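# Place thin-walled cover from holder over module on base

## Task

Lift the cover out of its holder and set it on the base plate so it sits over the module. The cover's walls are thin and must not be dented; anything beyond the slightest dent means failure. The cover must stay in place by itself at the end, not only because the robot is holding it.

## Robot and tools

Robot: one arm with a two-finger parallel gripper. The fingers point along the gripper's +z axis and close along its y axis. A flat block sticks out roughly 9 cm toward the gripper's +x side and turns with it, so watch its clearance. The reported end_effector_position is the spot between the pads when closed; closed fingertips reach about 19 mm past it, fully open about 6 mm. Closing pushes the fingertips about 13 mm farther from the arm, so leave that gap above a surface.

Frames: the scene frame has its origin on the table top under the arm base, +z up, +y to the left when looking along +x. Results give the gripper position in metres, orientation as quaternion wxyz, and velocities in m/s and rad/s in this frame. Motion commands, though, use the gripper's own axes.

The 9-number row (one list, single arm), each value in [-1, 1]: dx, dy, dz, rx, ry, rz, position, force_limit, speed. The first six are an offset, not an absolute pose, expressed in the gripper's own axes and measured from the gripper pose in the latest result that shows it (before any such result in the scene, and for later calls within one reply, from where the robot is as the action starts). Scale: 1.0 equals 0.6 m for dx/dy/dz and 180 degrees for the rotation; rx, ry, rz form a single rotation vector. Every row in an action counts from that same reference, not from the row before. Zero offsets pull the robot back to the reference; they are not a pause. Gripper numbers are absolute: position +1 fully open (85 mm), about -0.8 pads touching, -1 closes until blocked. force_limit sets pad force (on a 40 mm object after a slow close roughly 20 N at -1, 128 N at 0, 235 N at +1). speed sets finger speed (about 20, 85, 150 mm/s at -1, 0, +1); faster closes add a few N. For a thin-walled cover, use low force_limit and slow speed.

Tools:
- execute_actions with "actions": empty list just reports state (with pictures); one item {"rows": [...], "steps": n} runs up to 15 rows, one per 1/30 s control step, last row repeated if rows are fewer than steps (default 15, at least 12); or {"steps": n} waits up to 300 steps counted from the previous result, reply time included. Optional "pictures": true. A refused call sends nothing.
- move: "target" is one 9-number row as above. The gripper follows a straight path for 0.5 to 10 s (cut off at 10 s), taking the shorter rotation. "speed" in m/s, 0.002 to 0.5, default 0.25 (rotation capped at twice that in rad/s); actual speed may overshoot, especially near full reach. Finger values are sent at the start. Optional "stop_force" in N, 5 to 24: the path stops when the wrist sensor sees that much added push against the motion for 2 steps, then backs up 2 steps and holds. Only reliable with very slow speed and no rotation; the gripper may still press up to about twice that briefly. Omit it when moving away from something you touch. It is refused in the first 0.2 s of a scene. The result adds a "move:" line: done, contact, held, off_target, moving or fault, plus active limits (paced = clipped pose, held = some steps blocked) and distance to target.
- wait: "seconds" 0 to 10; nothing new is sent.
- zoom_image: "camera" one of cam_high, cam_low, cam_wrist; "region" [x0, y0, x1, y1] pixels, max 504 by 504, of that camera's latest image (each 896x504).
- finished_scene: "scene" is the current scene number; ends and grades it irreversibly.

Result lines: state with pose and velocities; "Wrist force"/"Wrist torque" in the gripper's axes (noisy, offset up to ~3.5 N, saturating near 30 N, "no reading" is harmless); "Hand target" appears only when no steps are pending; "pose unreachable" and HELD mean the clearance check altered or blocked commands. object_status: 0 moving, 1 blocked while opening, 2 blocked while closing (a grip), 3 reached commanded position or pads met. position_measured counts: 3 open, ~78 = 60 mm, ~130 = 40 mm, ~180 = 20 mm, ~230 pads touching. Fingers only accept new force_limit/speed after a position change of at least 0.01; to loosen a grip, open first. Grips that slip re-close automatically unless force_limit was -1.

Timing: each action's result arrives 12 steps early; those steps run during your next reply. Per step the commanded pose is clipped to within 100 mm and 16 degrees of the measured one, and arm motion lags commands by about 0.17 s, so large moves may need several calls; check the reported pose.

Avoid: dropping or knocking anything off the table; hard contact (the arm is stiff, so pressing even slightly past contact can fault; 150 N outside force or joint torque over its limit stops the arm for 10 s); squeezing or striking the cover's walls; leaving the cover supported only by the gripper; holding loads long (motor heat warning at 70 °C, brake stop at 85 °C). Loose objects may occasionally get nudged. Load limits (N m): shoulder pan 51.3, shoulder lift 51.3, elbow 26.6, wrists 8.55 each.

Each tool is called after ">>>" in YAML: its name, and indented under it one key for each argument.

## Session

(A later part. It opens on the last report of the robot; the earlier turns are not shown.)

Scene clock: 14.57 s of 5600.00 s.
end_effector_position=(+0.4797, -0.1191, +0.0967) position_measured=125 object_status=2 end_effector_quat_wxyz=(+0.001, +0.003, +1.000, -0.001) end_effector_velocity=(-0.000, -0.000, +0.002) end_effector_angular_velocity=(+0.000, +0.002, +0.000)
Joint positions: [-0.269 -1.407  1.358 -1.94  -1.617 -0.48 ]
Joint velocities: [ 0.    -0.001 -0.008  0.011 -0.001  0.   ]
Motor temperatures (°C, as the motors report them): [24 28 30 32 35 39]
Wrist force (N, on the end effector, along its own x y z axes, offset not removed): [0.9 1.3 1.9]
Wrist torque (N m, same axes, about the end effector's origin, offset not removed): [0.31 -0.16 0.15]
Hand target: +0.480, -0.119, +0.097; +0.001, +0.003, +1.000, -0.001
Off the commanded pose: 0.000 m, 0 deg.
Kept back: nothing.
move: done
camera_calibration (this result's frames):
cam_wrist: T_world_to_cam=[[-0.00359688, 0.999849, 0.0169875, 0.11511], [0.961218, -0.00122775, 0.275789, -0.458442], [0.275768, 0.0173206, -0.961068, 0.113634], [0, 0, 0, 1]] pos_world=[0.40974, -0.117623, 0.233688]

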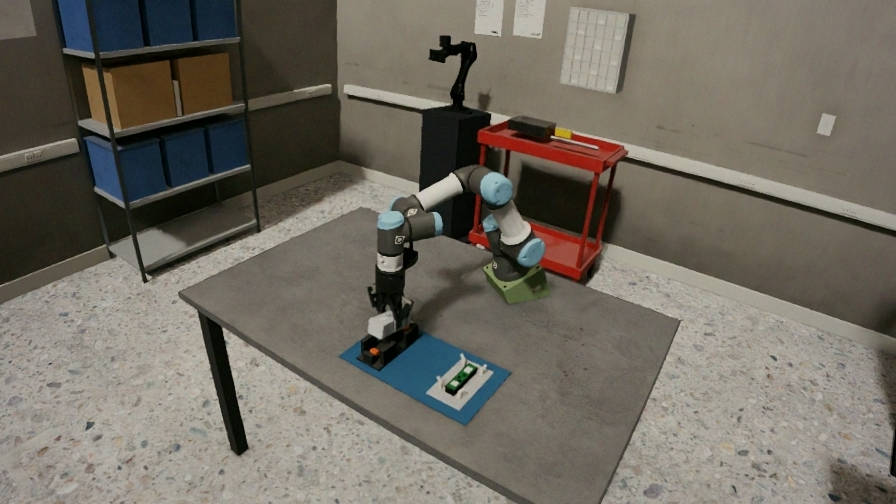

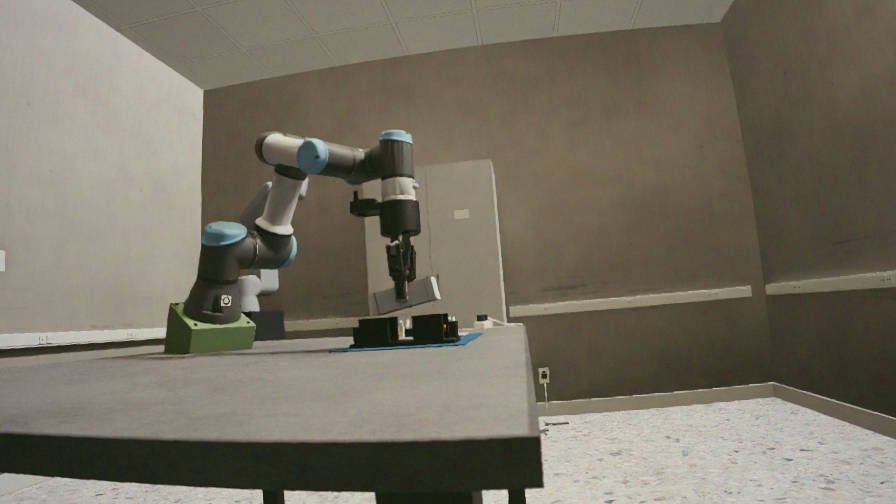

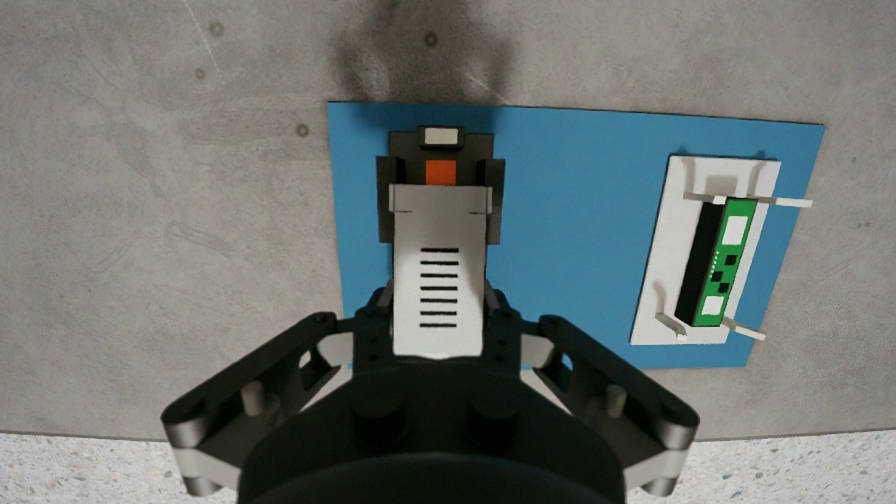

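>>> move:
  target: [0,0.3845,0.02,0,0.055,0,-0.98,-0.87,-1]
  speed: 0.22

>>> zoom_image:
  camera: "cam_wrist"
  region: [320, 120, 570, 330]

>>> zoom_image:
  camera: "cam_low"
  region: [320, 240, 510, 365]

Scene clock: 16.87 s of 5600.00 s.
end_effector_position=(+0.4808, +0.1113, +0.0844) position_measured=125 object_status=2 end_effector_quat_wxyz=(-0.084, +0.003, +0.996, -0.001) end_effector_velocity=(+0.002, +0.001, +0.000) end_effector_angular_velocity=(-0.004, +0.012, +0.001)
Joint positions: [ 0.34  -0.981  0.89  -1.628 -1.824  0.139]
Joint velocities: [ 0.005  0.03  -0.06   0.044 -0.003  0.008]
Motor temperatures (°C, as the motors report them): [24 28 30 32 35 39]
Wrist force (N, on the end effector, along its own x y z axes, offset not removed): [-0.2 -0.3 3.3]
Wrist torque (N m, same axes, about the end effector's origin, offset not removed): [0.04 0.07 0.08]
Hand target: +0.481, +0.111, +0.084; -0.085, +0.003, +0.996, -0.001
Off the commanded pose: 0.000 m, 0 deg.
Kept back: nothing.
move: done
camera_calibration (this result's frames):
cam_wrist: T_world_to_cam=[[-0.000317054, 0.999825, 0.0186786, -0.116726], [0.994061, -0.00171751, 0.108808, -0.457511], [0.108821, 0.0186022, -0.993887, 0.180408], [0, 0, 0, 1]] pos_world=[0.435125, 0.112564, 0.231266]

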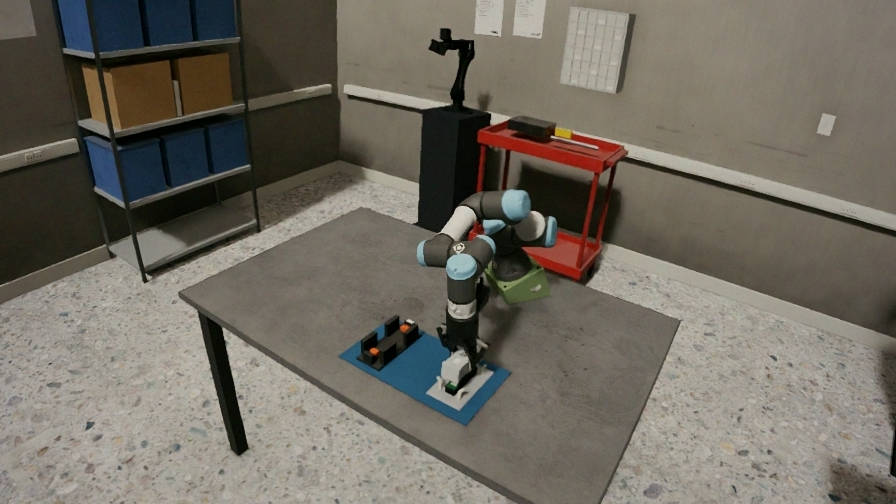

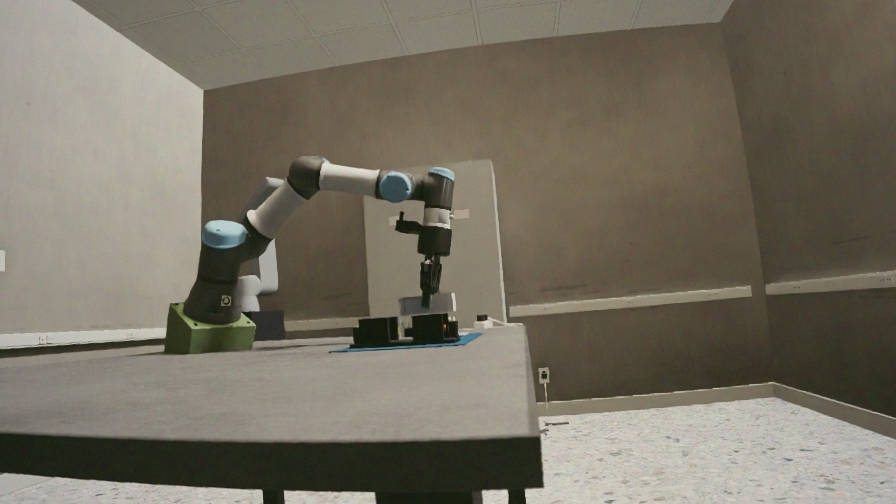

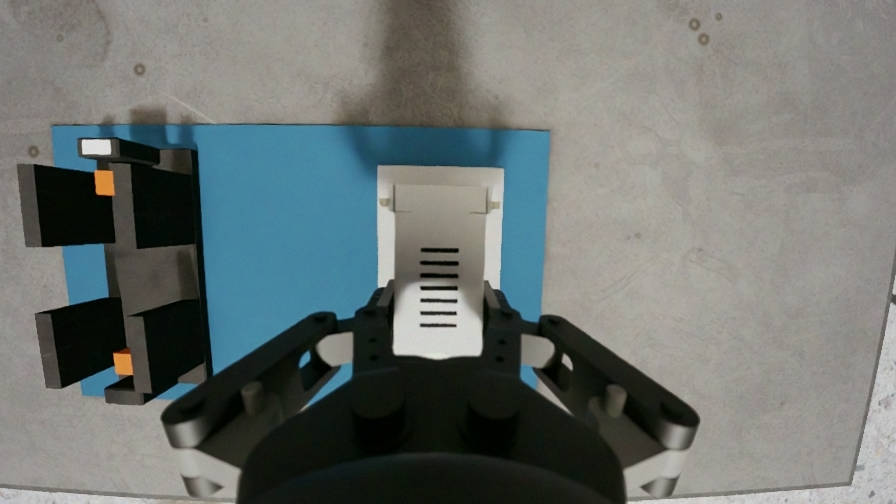

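Region (320, 120, 570, 330) of cam_wrist's 896x504 image, scaled by 2.016, with more detail than that image has; it fills the top 423 rows of this view, and the rest is white.

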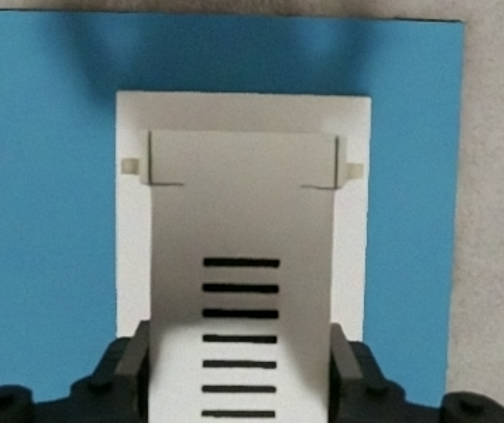

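Region (320, 240, 510, 365) of cam_low's 896x504 image, scaled by 2.653, with more detail than that image has; it fills the top 332 rows of this view, and the rest is white.

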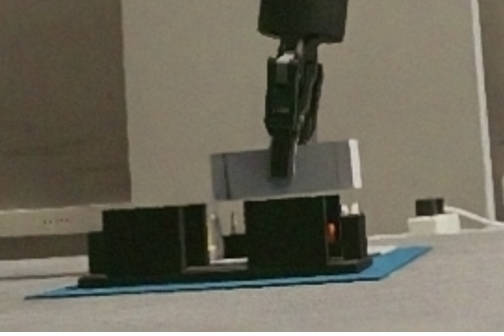

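>>> move:
  target: [-0.0122,0,0.074,0,0,0,-0.98,-0.87,-1]
  speed: 0.03
  stop_force: 6

>>> move:
  target: [-0.0028,0,0.0165,0,0,0,-0.98,-0.87,-1]
  speed: 0.006
  stop_force: 5

Scene clock: 19.10 s of 5600.00 s.
end_effector_position=(+0.4806, +0.1113, +0.0483) position_measured=125 object_status=2 end_effector_quat_wxyz=(-0.085, +0.003, +0.996, -0.001) end_effector_velocity=(+0.000, -0.000, +0.003) end_effector_angular_velocity=(-0.001, -0.001, -0.001)
Joint positions: [ 0.318 -0.943  0.984 -1.765 -1.821  0.117]
Joint velocities: [ 0.002 -0.004 -0.004  0.007 -0.001  0.002]
Motor temperatures (°C, as the motors report them): [24 28 30 32 35 39]
Wrist force (N, on the end effector, along its own x y z axes, offset not removed): [-1.6 0.8 2.7]
Wrist torque (N m, same axes, about the end effector's origin, offset not removed): [0.51 0.17 -0.06]
Hand target: +0.481, +0.111, +0.049; -0.085, +0.003, +0.996, -0.001
Off the commanded pose: 0.009 m, 0 deg.
Kept back: nothing.
move: contact
camera_calibration (this result's frames):
cam_wrist: T_world_to_cam=[[-0.000239082, 0.999826, 0.0186436, -0.11611], [0.994129, -0.00177969, 0.10819, -0.453372], [0.108205, 0.01856, -0.993955, 0.144797], [0, 0, 0, 1]] pos_world=[0.435014, 0.112595, 0.195137]

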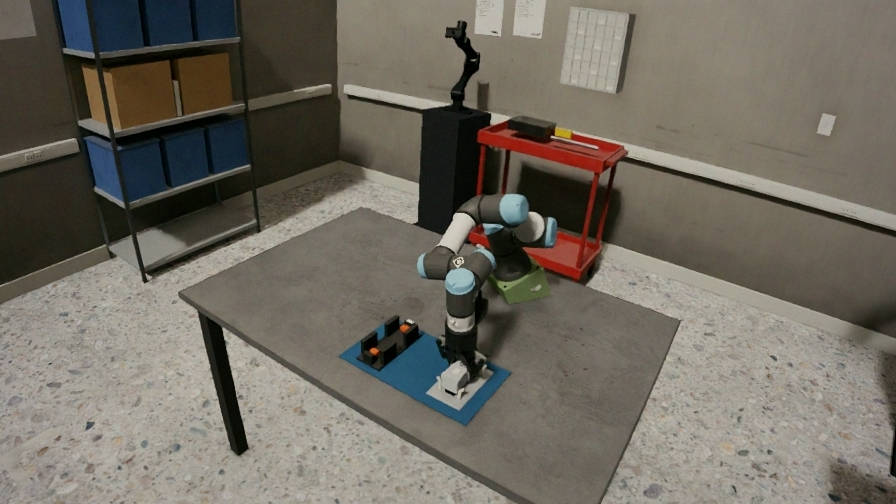

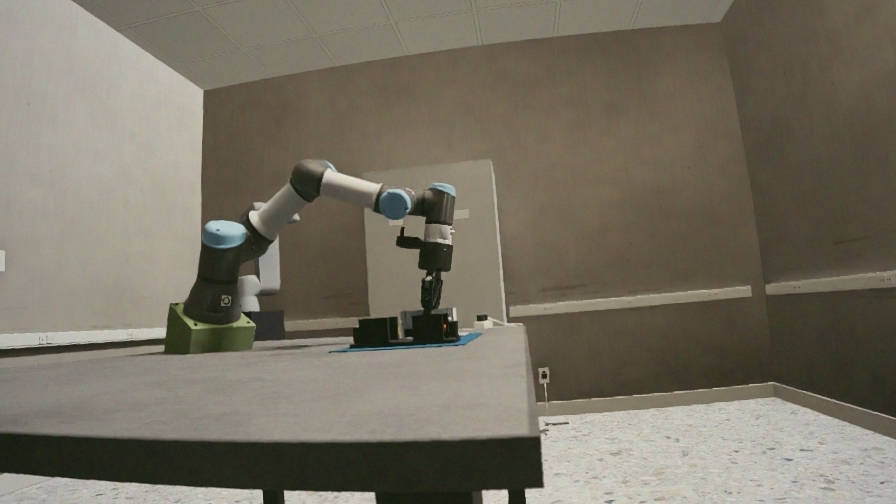

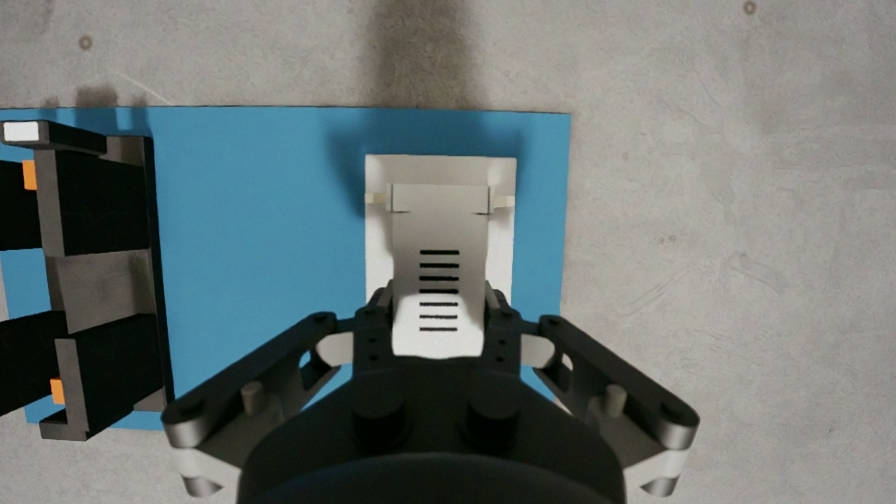

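Scene clock: 20.00 s of 5600.00 s.
end_effector_position=(+0.4805, +0.1113, +0.0450) position_measured=125 object_status=2 end_effector_quat_wxyz=(-0.085, +0.003, +0.996, -0.001) end_effector_velocity=(-0.000, +0.000, +0.002) end_effector_angular_velocity=(+0.001, +0.001, +0.002)
Joint positions: [ 0.316 -0.938  0.99  -1.776 -1.821  0.115]
Joint velocities: [ 0.001 -0.003 -0.004  0.009  0.001 -0.001]
Motor temperatures (°C, as the motors report them): [24 28 30 32 35 39]
Wrist force (N, on the end effector, along its own x y z axes, offset not removed): [-2.1 1.0 -1.4]
Wrist torque (N m, same axes, about the end effector's origin, offset not removed): [0.43 0.21 -0.09]
Hand target: +0.481, +0.111, +0.045; -0.085, +0.003, +0.996, -0.001
Off the commanded pose: 0.007 m, 0 deg.
Kept back: nothing.
move: contact
camera_calibration (this result's frames):
cam_wrist: T_world_to_cam=[[-0.000430434, 0.999827, 0.018621, -0.115911], [0.994179, -0.00157846, 0.107734, -0.452953], [0.107744, 0.018559, -0.994005, 0.141783], [0, 0, 0, 1]] pos_world=[0.43499, 0.112545, 0.19189]

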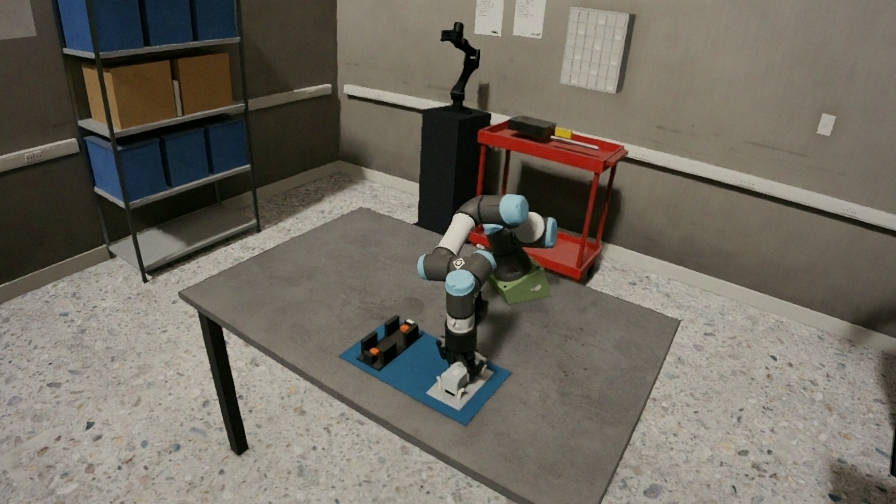

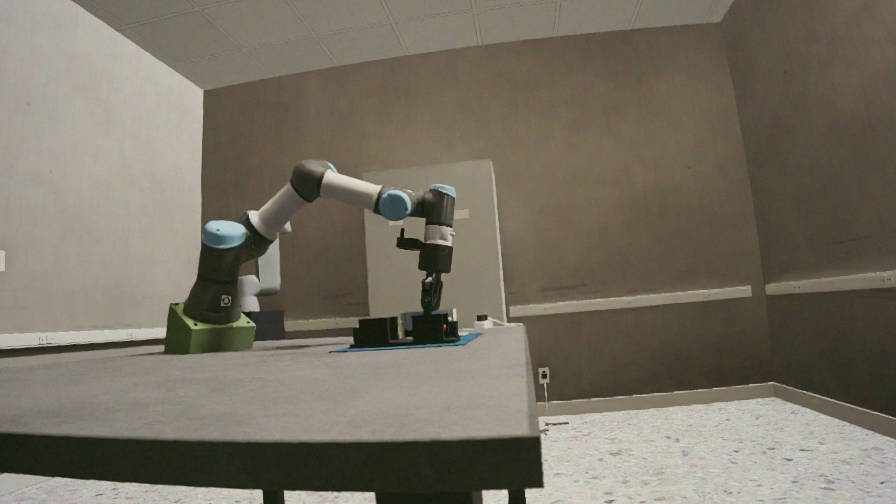

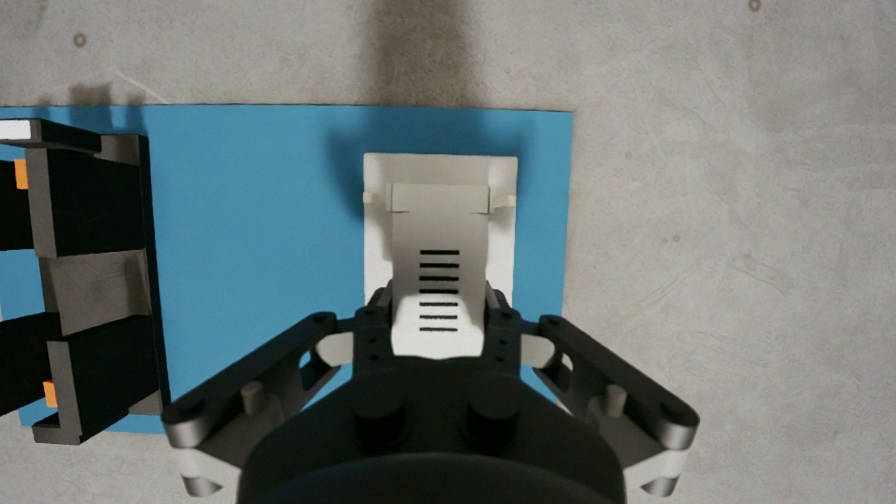

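>>> move:
  target: [0,0,-0.001,0,0,0,0.09,-1,-1]

>>> move:
  target: [-0.0014,0,0.008,0,0,0,0.09,-1,-1]
  speed: 0.006

>>> zoom_image:
  camera: "cam_wrist"
  region: [320, 120, 570, 350]

Scene clock: 21.13 s of 5600.00 s.
end_effector_position=(+0.4806, +0.1113, +0.0457) position_measured=117 object_status=3 end_effector_quat_wxyz=(-0.085, +0.003, +0.996, -0.001) end_effector_velocity=(-0.000, +0.000, -0.000) end_effector_angular_velocity=(-0.000, +0.001, +0.000)
Joint positions: [ 0.316 -0.939  0.988 -1.774 -1.821  0.115]
Joint velocities: [-0.     0.001 -0.     0.     0.     0.   ]
Motor temperatures (°C, as the motors report them): [24 28 30 32 35 39]
Wrist force (N, on the end effector, along its own x y z axes, offset not removed): [-1.8 -1.6 1.3]
Wrist torque (N m, same axes, about the end effector's origin, offset not removed): [0.12 0.28 -0.03]
Hand target: +0.481, +0.111, +0.046; -0.085, +0.003, +0.996, -0.001
Off the commanded pose: 0.000 m, 0 deg.
Kept back: nothing.
move: done
camera_calibration (this result's frames):
cam_wrist: T_world_to_cam=[[-0.000339621, 0.999826, 0.018674, -0.115969], [0.994161, -0.00167746, 0.107894, -0.453141], [0.107906, 0.0186016, -0.993987, 0.142333], [0, 0, 0, 1]] pos_world=[0.435097, 0.112541, 0.192534]

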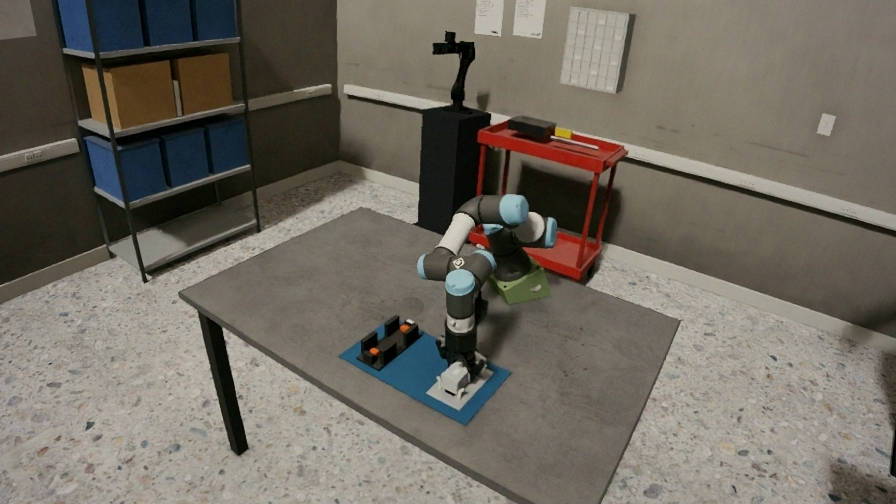

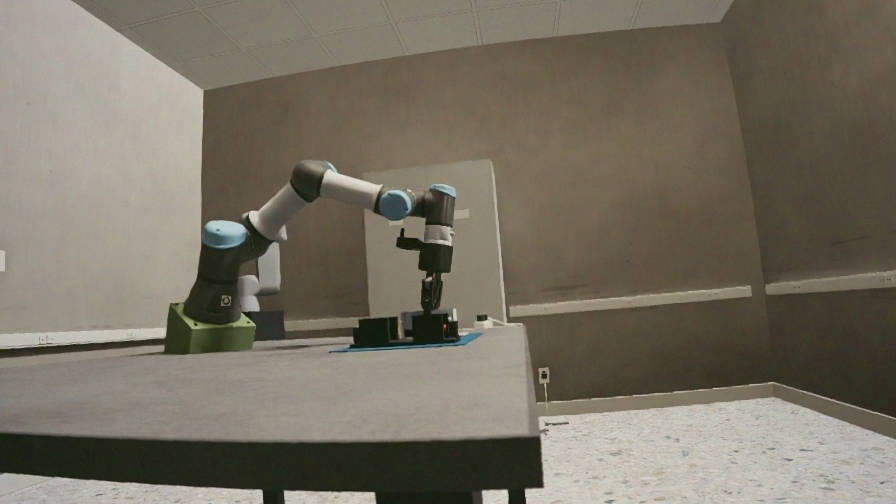

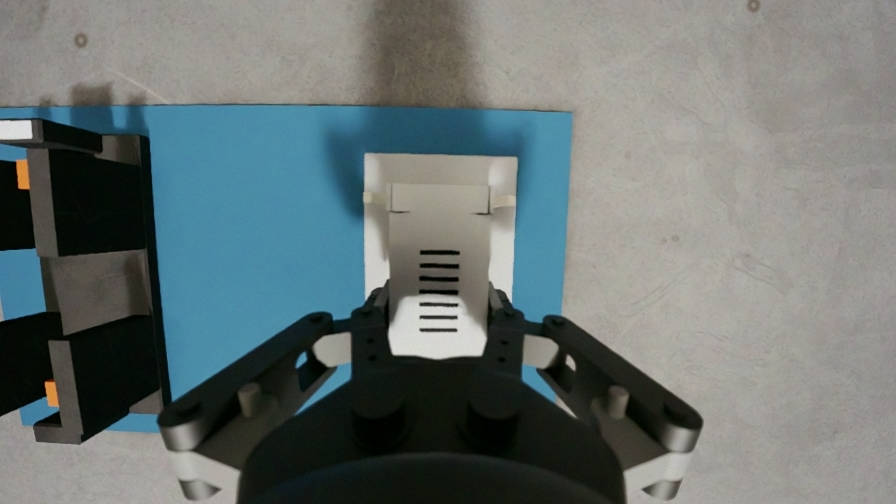

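Scene clock: 22.17 s of 5600.00 s.
end_effector_position=(+0.4807, +0.1113, +0.0409) position_measured=117 object_status=3 end_effector_quat_wxyz=(-0.085, +0.003, +0.996, -0.001) end_effector_velocity=(-0.000, -0.000, -0.001) end_effector_angular_velocity=(-0.002, +0.000, -0.001)
Joint positions: [ 0.314 -0.932  0.997 -1.791 -1.82   0.112]
Joint velocities: [-0.001  0.002  0.002 -0.004 -0.001  0.   ]
Motor temperatures (°C, as the motors report them): [24 28 30 32 35 39]
Wrist force (N, on the end effector, along its own x y z axes, offset not removed): [0.9 -0.2 -1.5]
Wrist torque (N m, same axes, about the end effector's origin, offset not removed): [0.35 -0.15 -0.07]
Hand target: +0.481, +0.111, +0.041; -0.085, +0.003, +0.996, -0.001
Off the commanded pose: 0.000 m, 0 deg.
Kept back: nothing.
move: done
camera_calibration (this result's frames):
cam_wrist: T_world_to_cam=[[-0.000338289, 0.999826, 0.0186644, -0.115876], [0.994164, -0.00167724, 0.107866, -0.452646], [0.107879, 0.018592, -0.99399, 0.137621], [0, 0, 0, 1]] pos_world=[0.435118, 0.112538, 0.187782]

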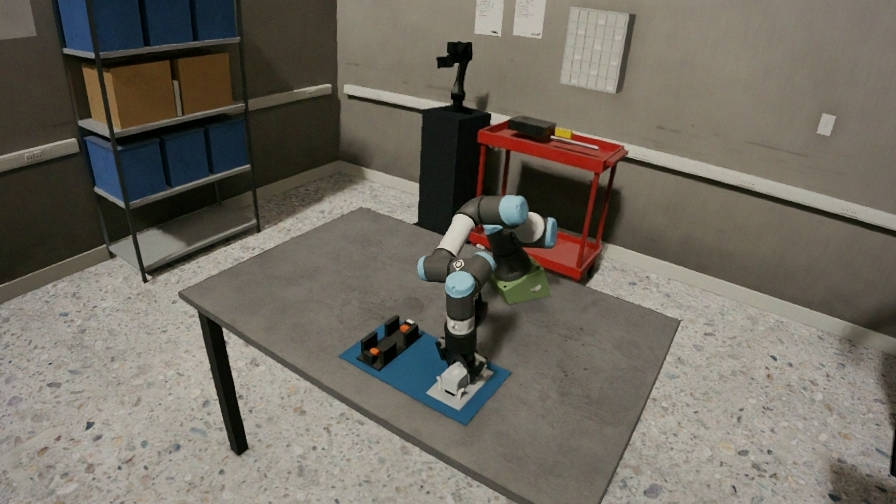

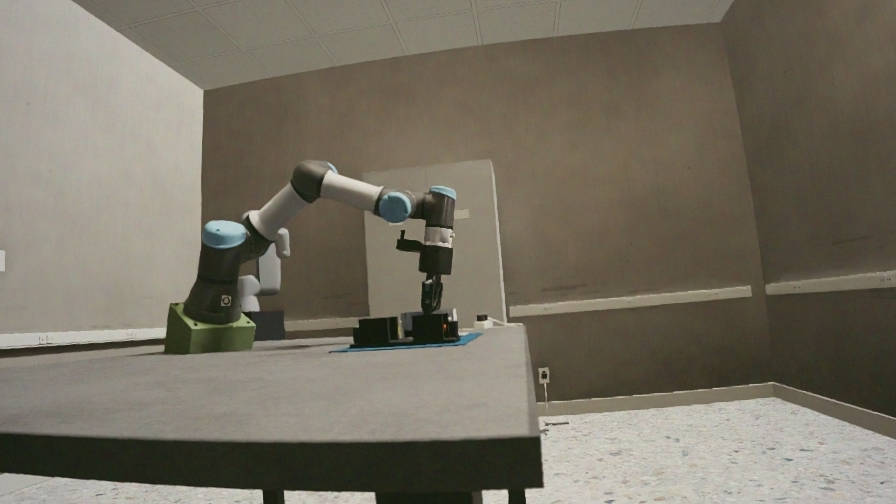

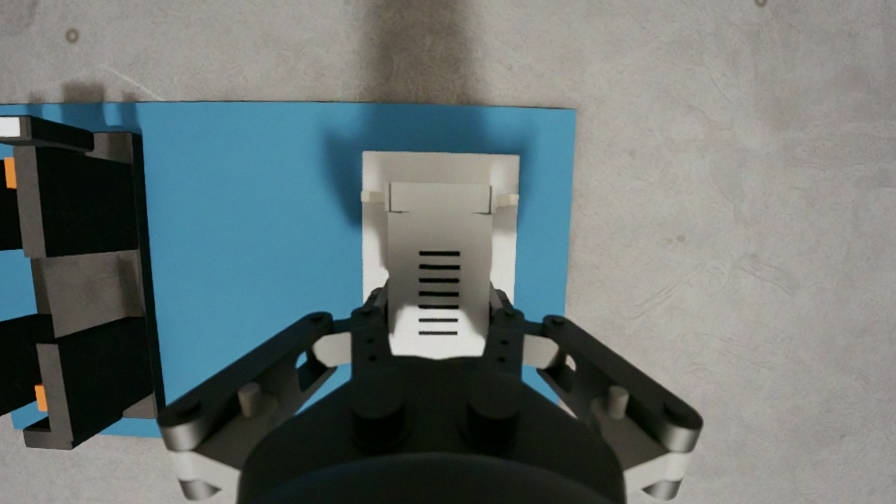

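Region (320, 120, 570, 350) of cam_wrist's 896x504 image, scaled by 2.016, with more detail than that image has; it fills the top 464 rows of this view, and the rest is white.

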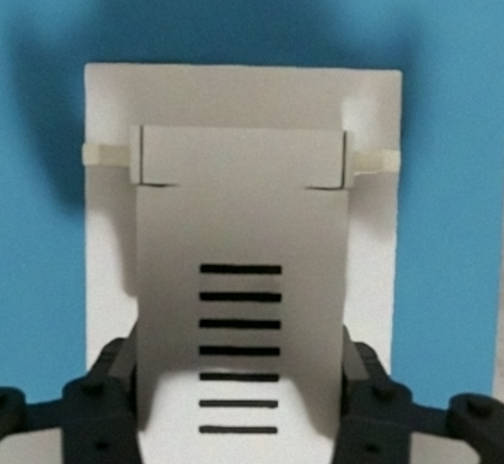

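>>> execute_actions:
  actions: []

>>> zoom_image:
  camera: "cam_low"
  region: [300,210,530,370]

>>> zoom_image:
  camera: "cam_high"
  region: [370,290,560,440]

Scene clock: 23.63 s of 5600.00 s.
end_effector_position=(+0.4807, +0.1113, +0.0408) position_measured=117 object_status=3 end_effector_quat_wxyz=(-0.085, +0.003, +0.996, -0.001) end_effector_velocity=(+0.000, +0.000, +0.000) end_effector_angular_velocity=(+0.001, -0.001, -0.001)
Joint positions: [ 0.314 -0.932  0.998 -1.791 -1.82   0.112]
Joint velocities: [-0.    -0.001 -0.    -0.     0.001  0.   ]
Motor temperatures (°C, as the motors report them): [24 28 30 32 35 39]
Wrist force (N, on the end effector, along its own x y z axes, offset not removed): [3.7 -1.3 -3.7]
Wrist torque (N m, same axes, about the end effector's origin, offset not removed): [0.09 -0.45 -0.08]
Hand target: +0.481, +0.111, +0.041; -0.085, +0.003, +0.996, -0.001
Off the commanded pose: 0.000 m, 0 deg.
Kept back: nothing.
Steps of this call (steps 1 to 44: nothing new was sent). Readings (end_effector_position | what the end effector reports):
1: (+0.4807, +0.1113, +0.0409) | position_measured=117 object_status=3
2: (+0.4807, +0.1113, +0.0409) | position_measured=117 object_status=3
4: (+0.4807, +0.1113, +0.0408) | position_measured=117 object_status=3
8: (+0.4807, +0.1113, +0.0408) | position_measured=117 object_status=3
44: the state above
camera_calibration (this result's frames):
cam_wrist: T_world_to_cam=[[-0.000339722, 0.999826, 0.0186716, -0.115874], [0.994162, -0.00167694, 0.107885, -0.452634], [0.107898, 0.0185992, -0.993988, 0.137492], [0, 0, 0, 1]] pos_world=[0.435117, 0.112538, 0.187662]

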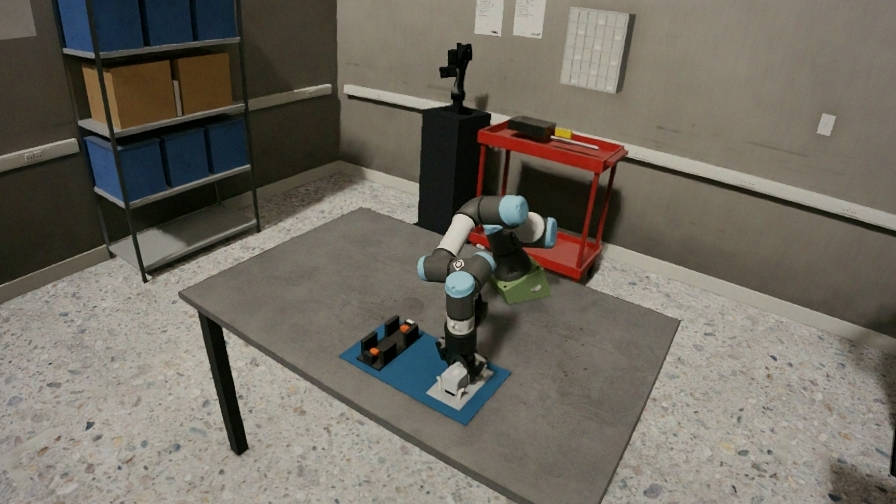

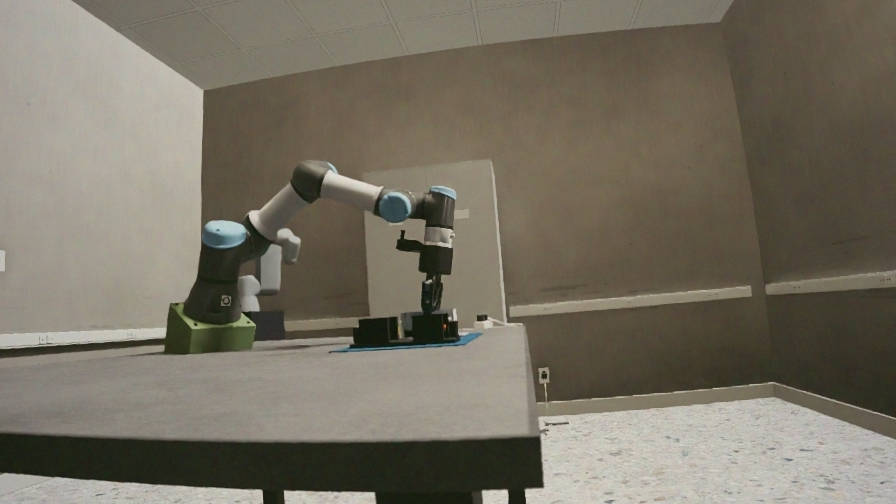

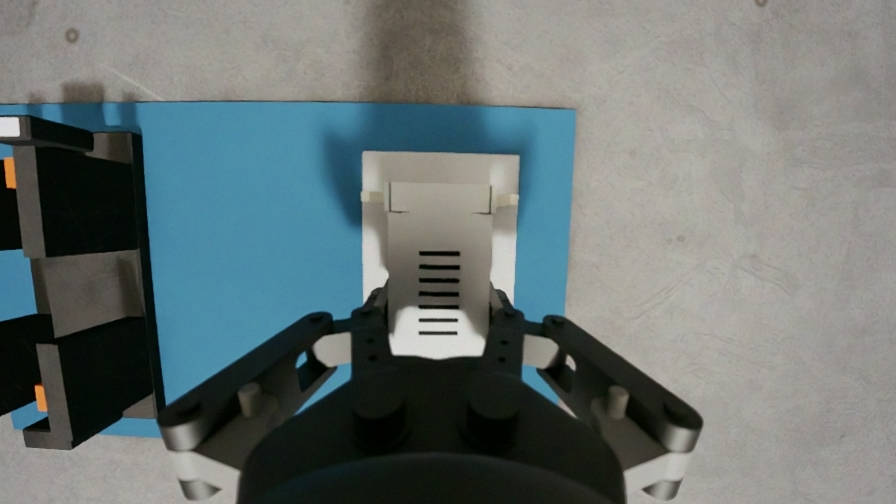

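Region (300, 210, 530, 370) of cam_low's 896x504 image, scaled by 2.191, with more detail than that image has; it fills the top 351 rows of this view, and the rest is white.

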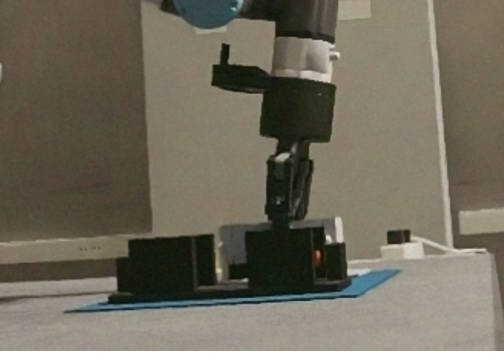

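Region (370, 290, 560, 440) of cam_high's 896x504 image, scaled by 2.653, with more detail than that image has; it fills the top 398 rows of this view, and the rest is white.

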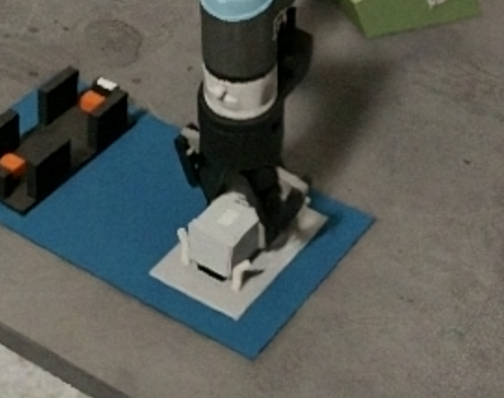

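>>> move:
  target: [0,0,0,0,0,0,0.17,-1,-1]

>>> zoom_image:
  camera: "cam_high"
  region: [400,320,530,430]

Scene clock: 24.97 s of 5600.00 s.
end_effector_position=(+0.4806, +0.1113, +0.0407) position_measured=108 object_status=3 end_effector_quat_wxyz=(-0.085, +0.003, +0.996, -0.001) end_effector_velocity=(-0.000, +0.000, -0.000) end_effector_angular_velocity=(+0.001, +0.001, +0.001)
Joint positions: [ 0.313 -0.932  0.998 -1.791 -1.82   0.112]
Joint velocities: [ 0.     0.     0.     0.     0.001 -0.001]
Motor temperatures (°C, as the motors report them): [24 28 30 32 35 39]
Wrist force (N, on the end effector, along its own x y z axes, offset not removed): [1.4 -0.3 1.4]
Wrist torque (N m, same axes, about the end effector's origin, offset not removed): [0.03 -0.16 0.07]
Hand target: +0.481, +0.111, +0.041; -0.085, +0.003, +0.996, -0.001
Off the commanded pose: 0.000 m, 0 deg.
Kept back: nothing.
move: done
camera_calibration (this result's frames):
cam_wrist: T_world_to_cam=[[-0.000312477, 0.999824, 0.0187433, -0.115908], [0.994174, -0.00170973, 0.107776, -0.452607], [0.10779, 0.0186678, -0.993998, 0.137485], [0, 0, 0, 1]] pos_world=[0.435115, 0.112547, 0.187613]

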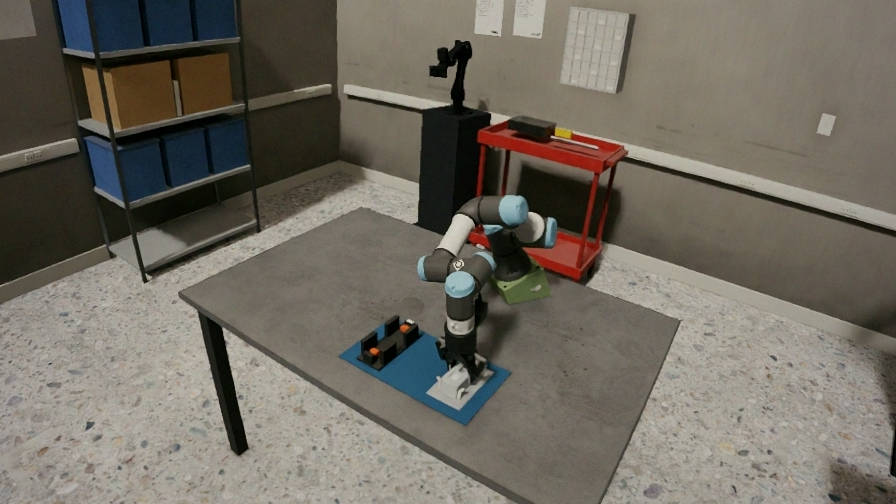

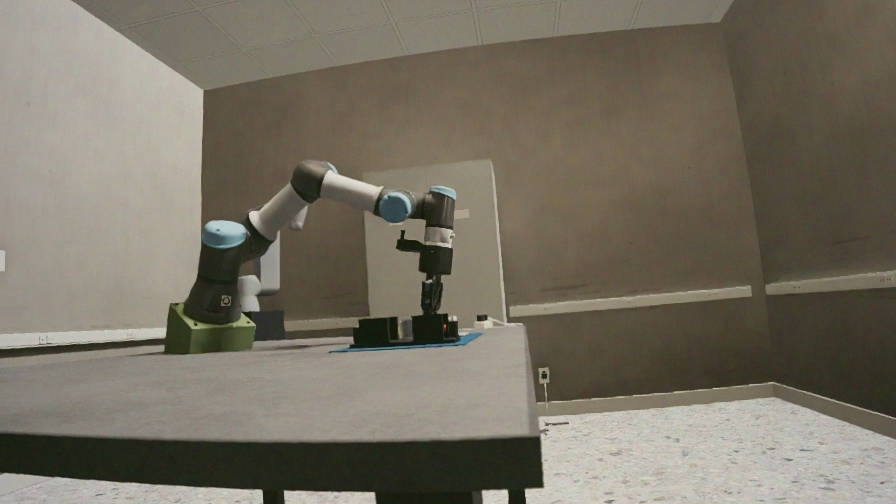

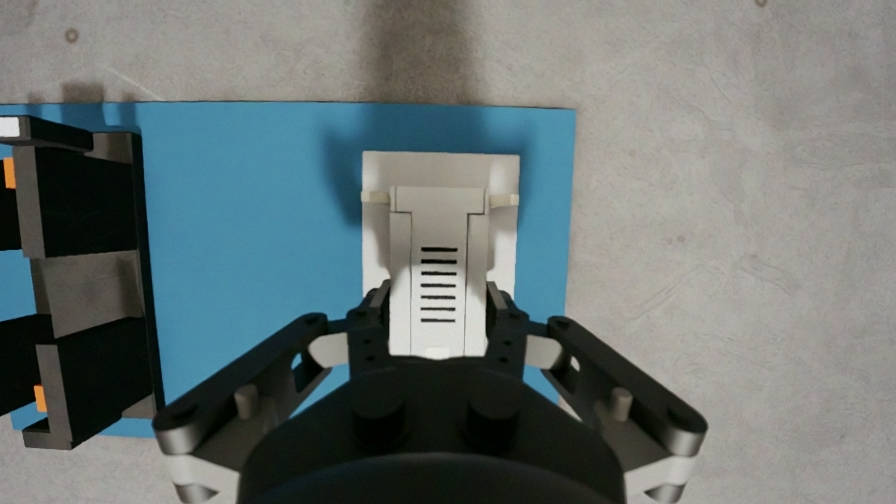

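Region (400, 320, 530, 430) of cam_high's 896x504 image, scaled by 3.877, with more detail than that image has; it fills the top 426 rows of this view, and the rest is white.

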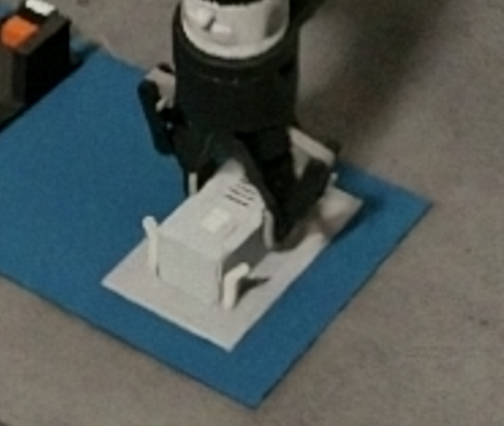

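It slid down.

>>> move:
  target: [0.018,0,-0.1,0,0,0,0.8,-1,1]
  speed: 0.12

>>> zoom_image:
  camera: "cam_high"
  region: [400,320,530,430]

>>> zoom_image:
  camera: "cam_low"
  region: [340,280,500,360]

Scene clock: 26.33 s of 5600.00 s.
end_effector_position=(+0.4801, +0.1113, +0.1015) position_measured=28 object_status=3 end_effector_quat_wxyz=(-0.085, +0.003, +0.996, -0.001) end_effector_velocity=(+0.000, +0.000, +0.002) end_effector_angular_velocity=(-0.000, +0.004, -0.001)
Joint positions: [ 0.351 -0.994  0.836 -1.559 -1.826  0.15 ]
Joint velocities: [ 0.002  0.006 -0.019  0.018  0.     0.003]
Motor temperatures (°C, as the motors report them): [24 28 30 32 35 39]
Wrist force (N, on the end effector, along its own x y z axes, offset not removed): [-0.1 1.2 -0.8]
Wrist torque (N m, same axes, about the end effector's origin, offset not removed): [0.23 0.08 0.07]
Hand target: +0.480, +0.111, +0.102; -0.085, +0.003, +0.996, -0.001
Off the commanded pose: 0.000 m, 0 deg.
Kept back: nothing.
move: done
camera_calibration (this result's frames):
cam_wrist: T_world_to_cam=[[-0.000276337, 0.999822, 0.0188765, -0.117102], [0.994117, -0.00176982, 0.108294, -0.458671], [0.108309, 0.0187954, -0.99394, 0.197713], [0, 0, 0, 1]] pos_world=[0.434526, 0.112553, 0.248397]

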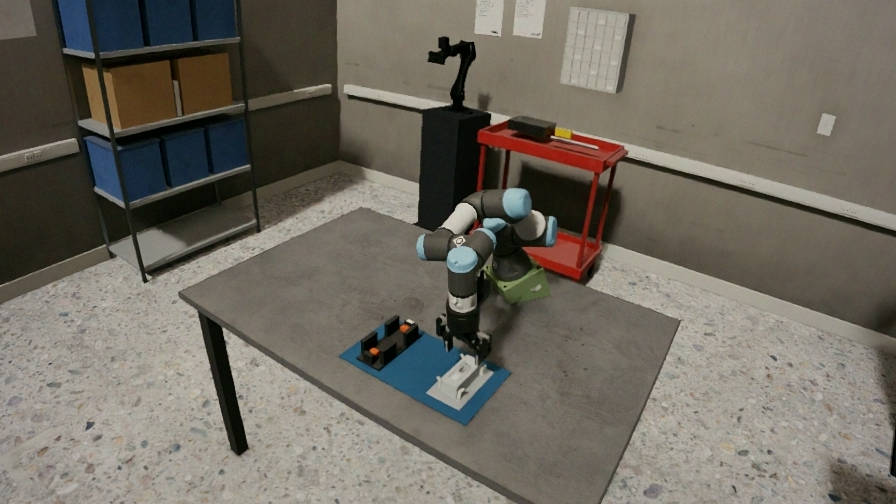

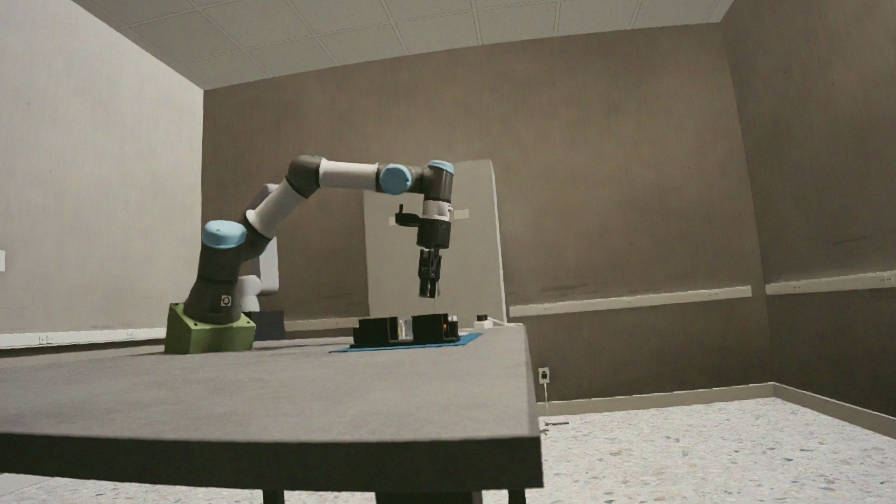

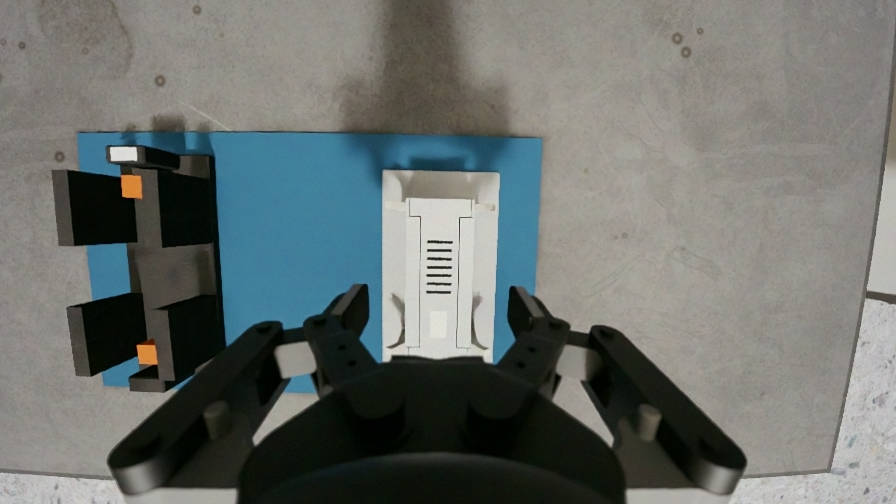

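Region (400, 320, 530, 430) of cam_high's 896x504 image, scaled by 3.877, with more detail than that image has; it fills the top 426 rows of this view, and the rest is white.

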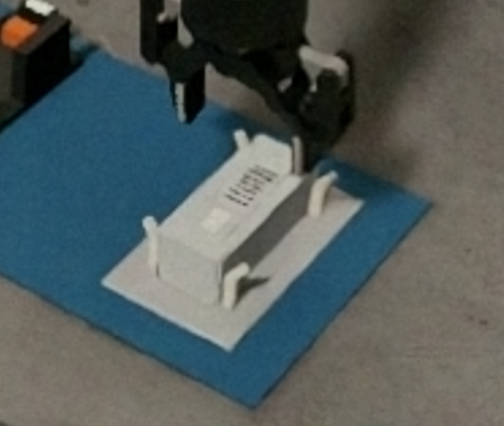

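Region (340, 280, 500, 360) of cam_low's 896x504 image, scaled by 3.150, with more detail than that image has.

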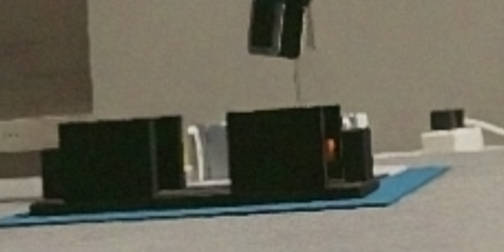

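>>> finished_scene:
  scene: 2

The scene is finished: the task was done.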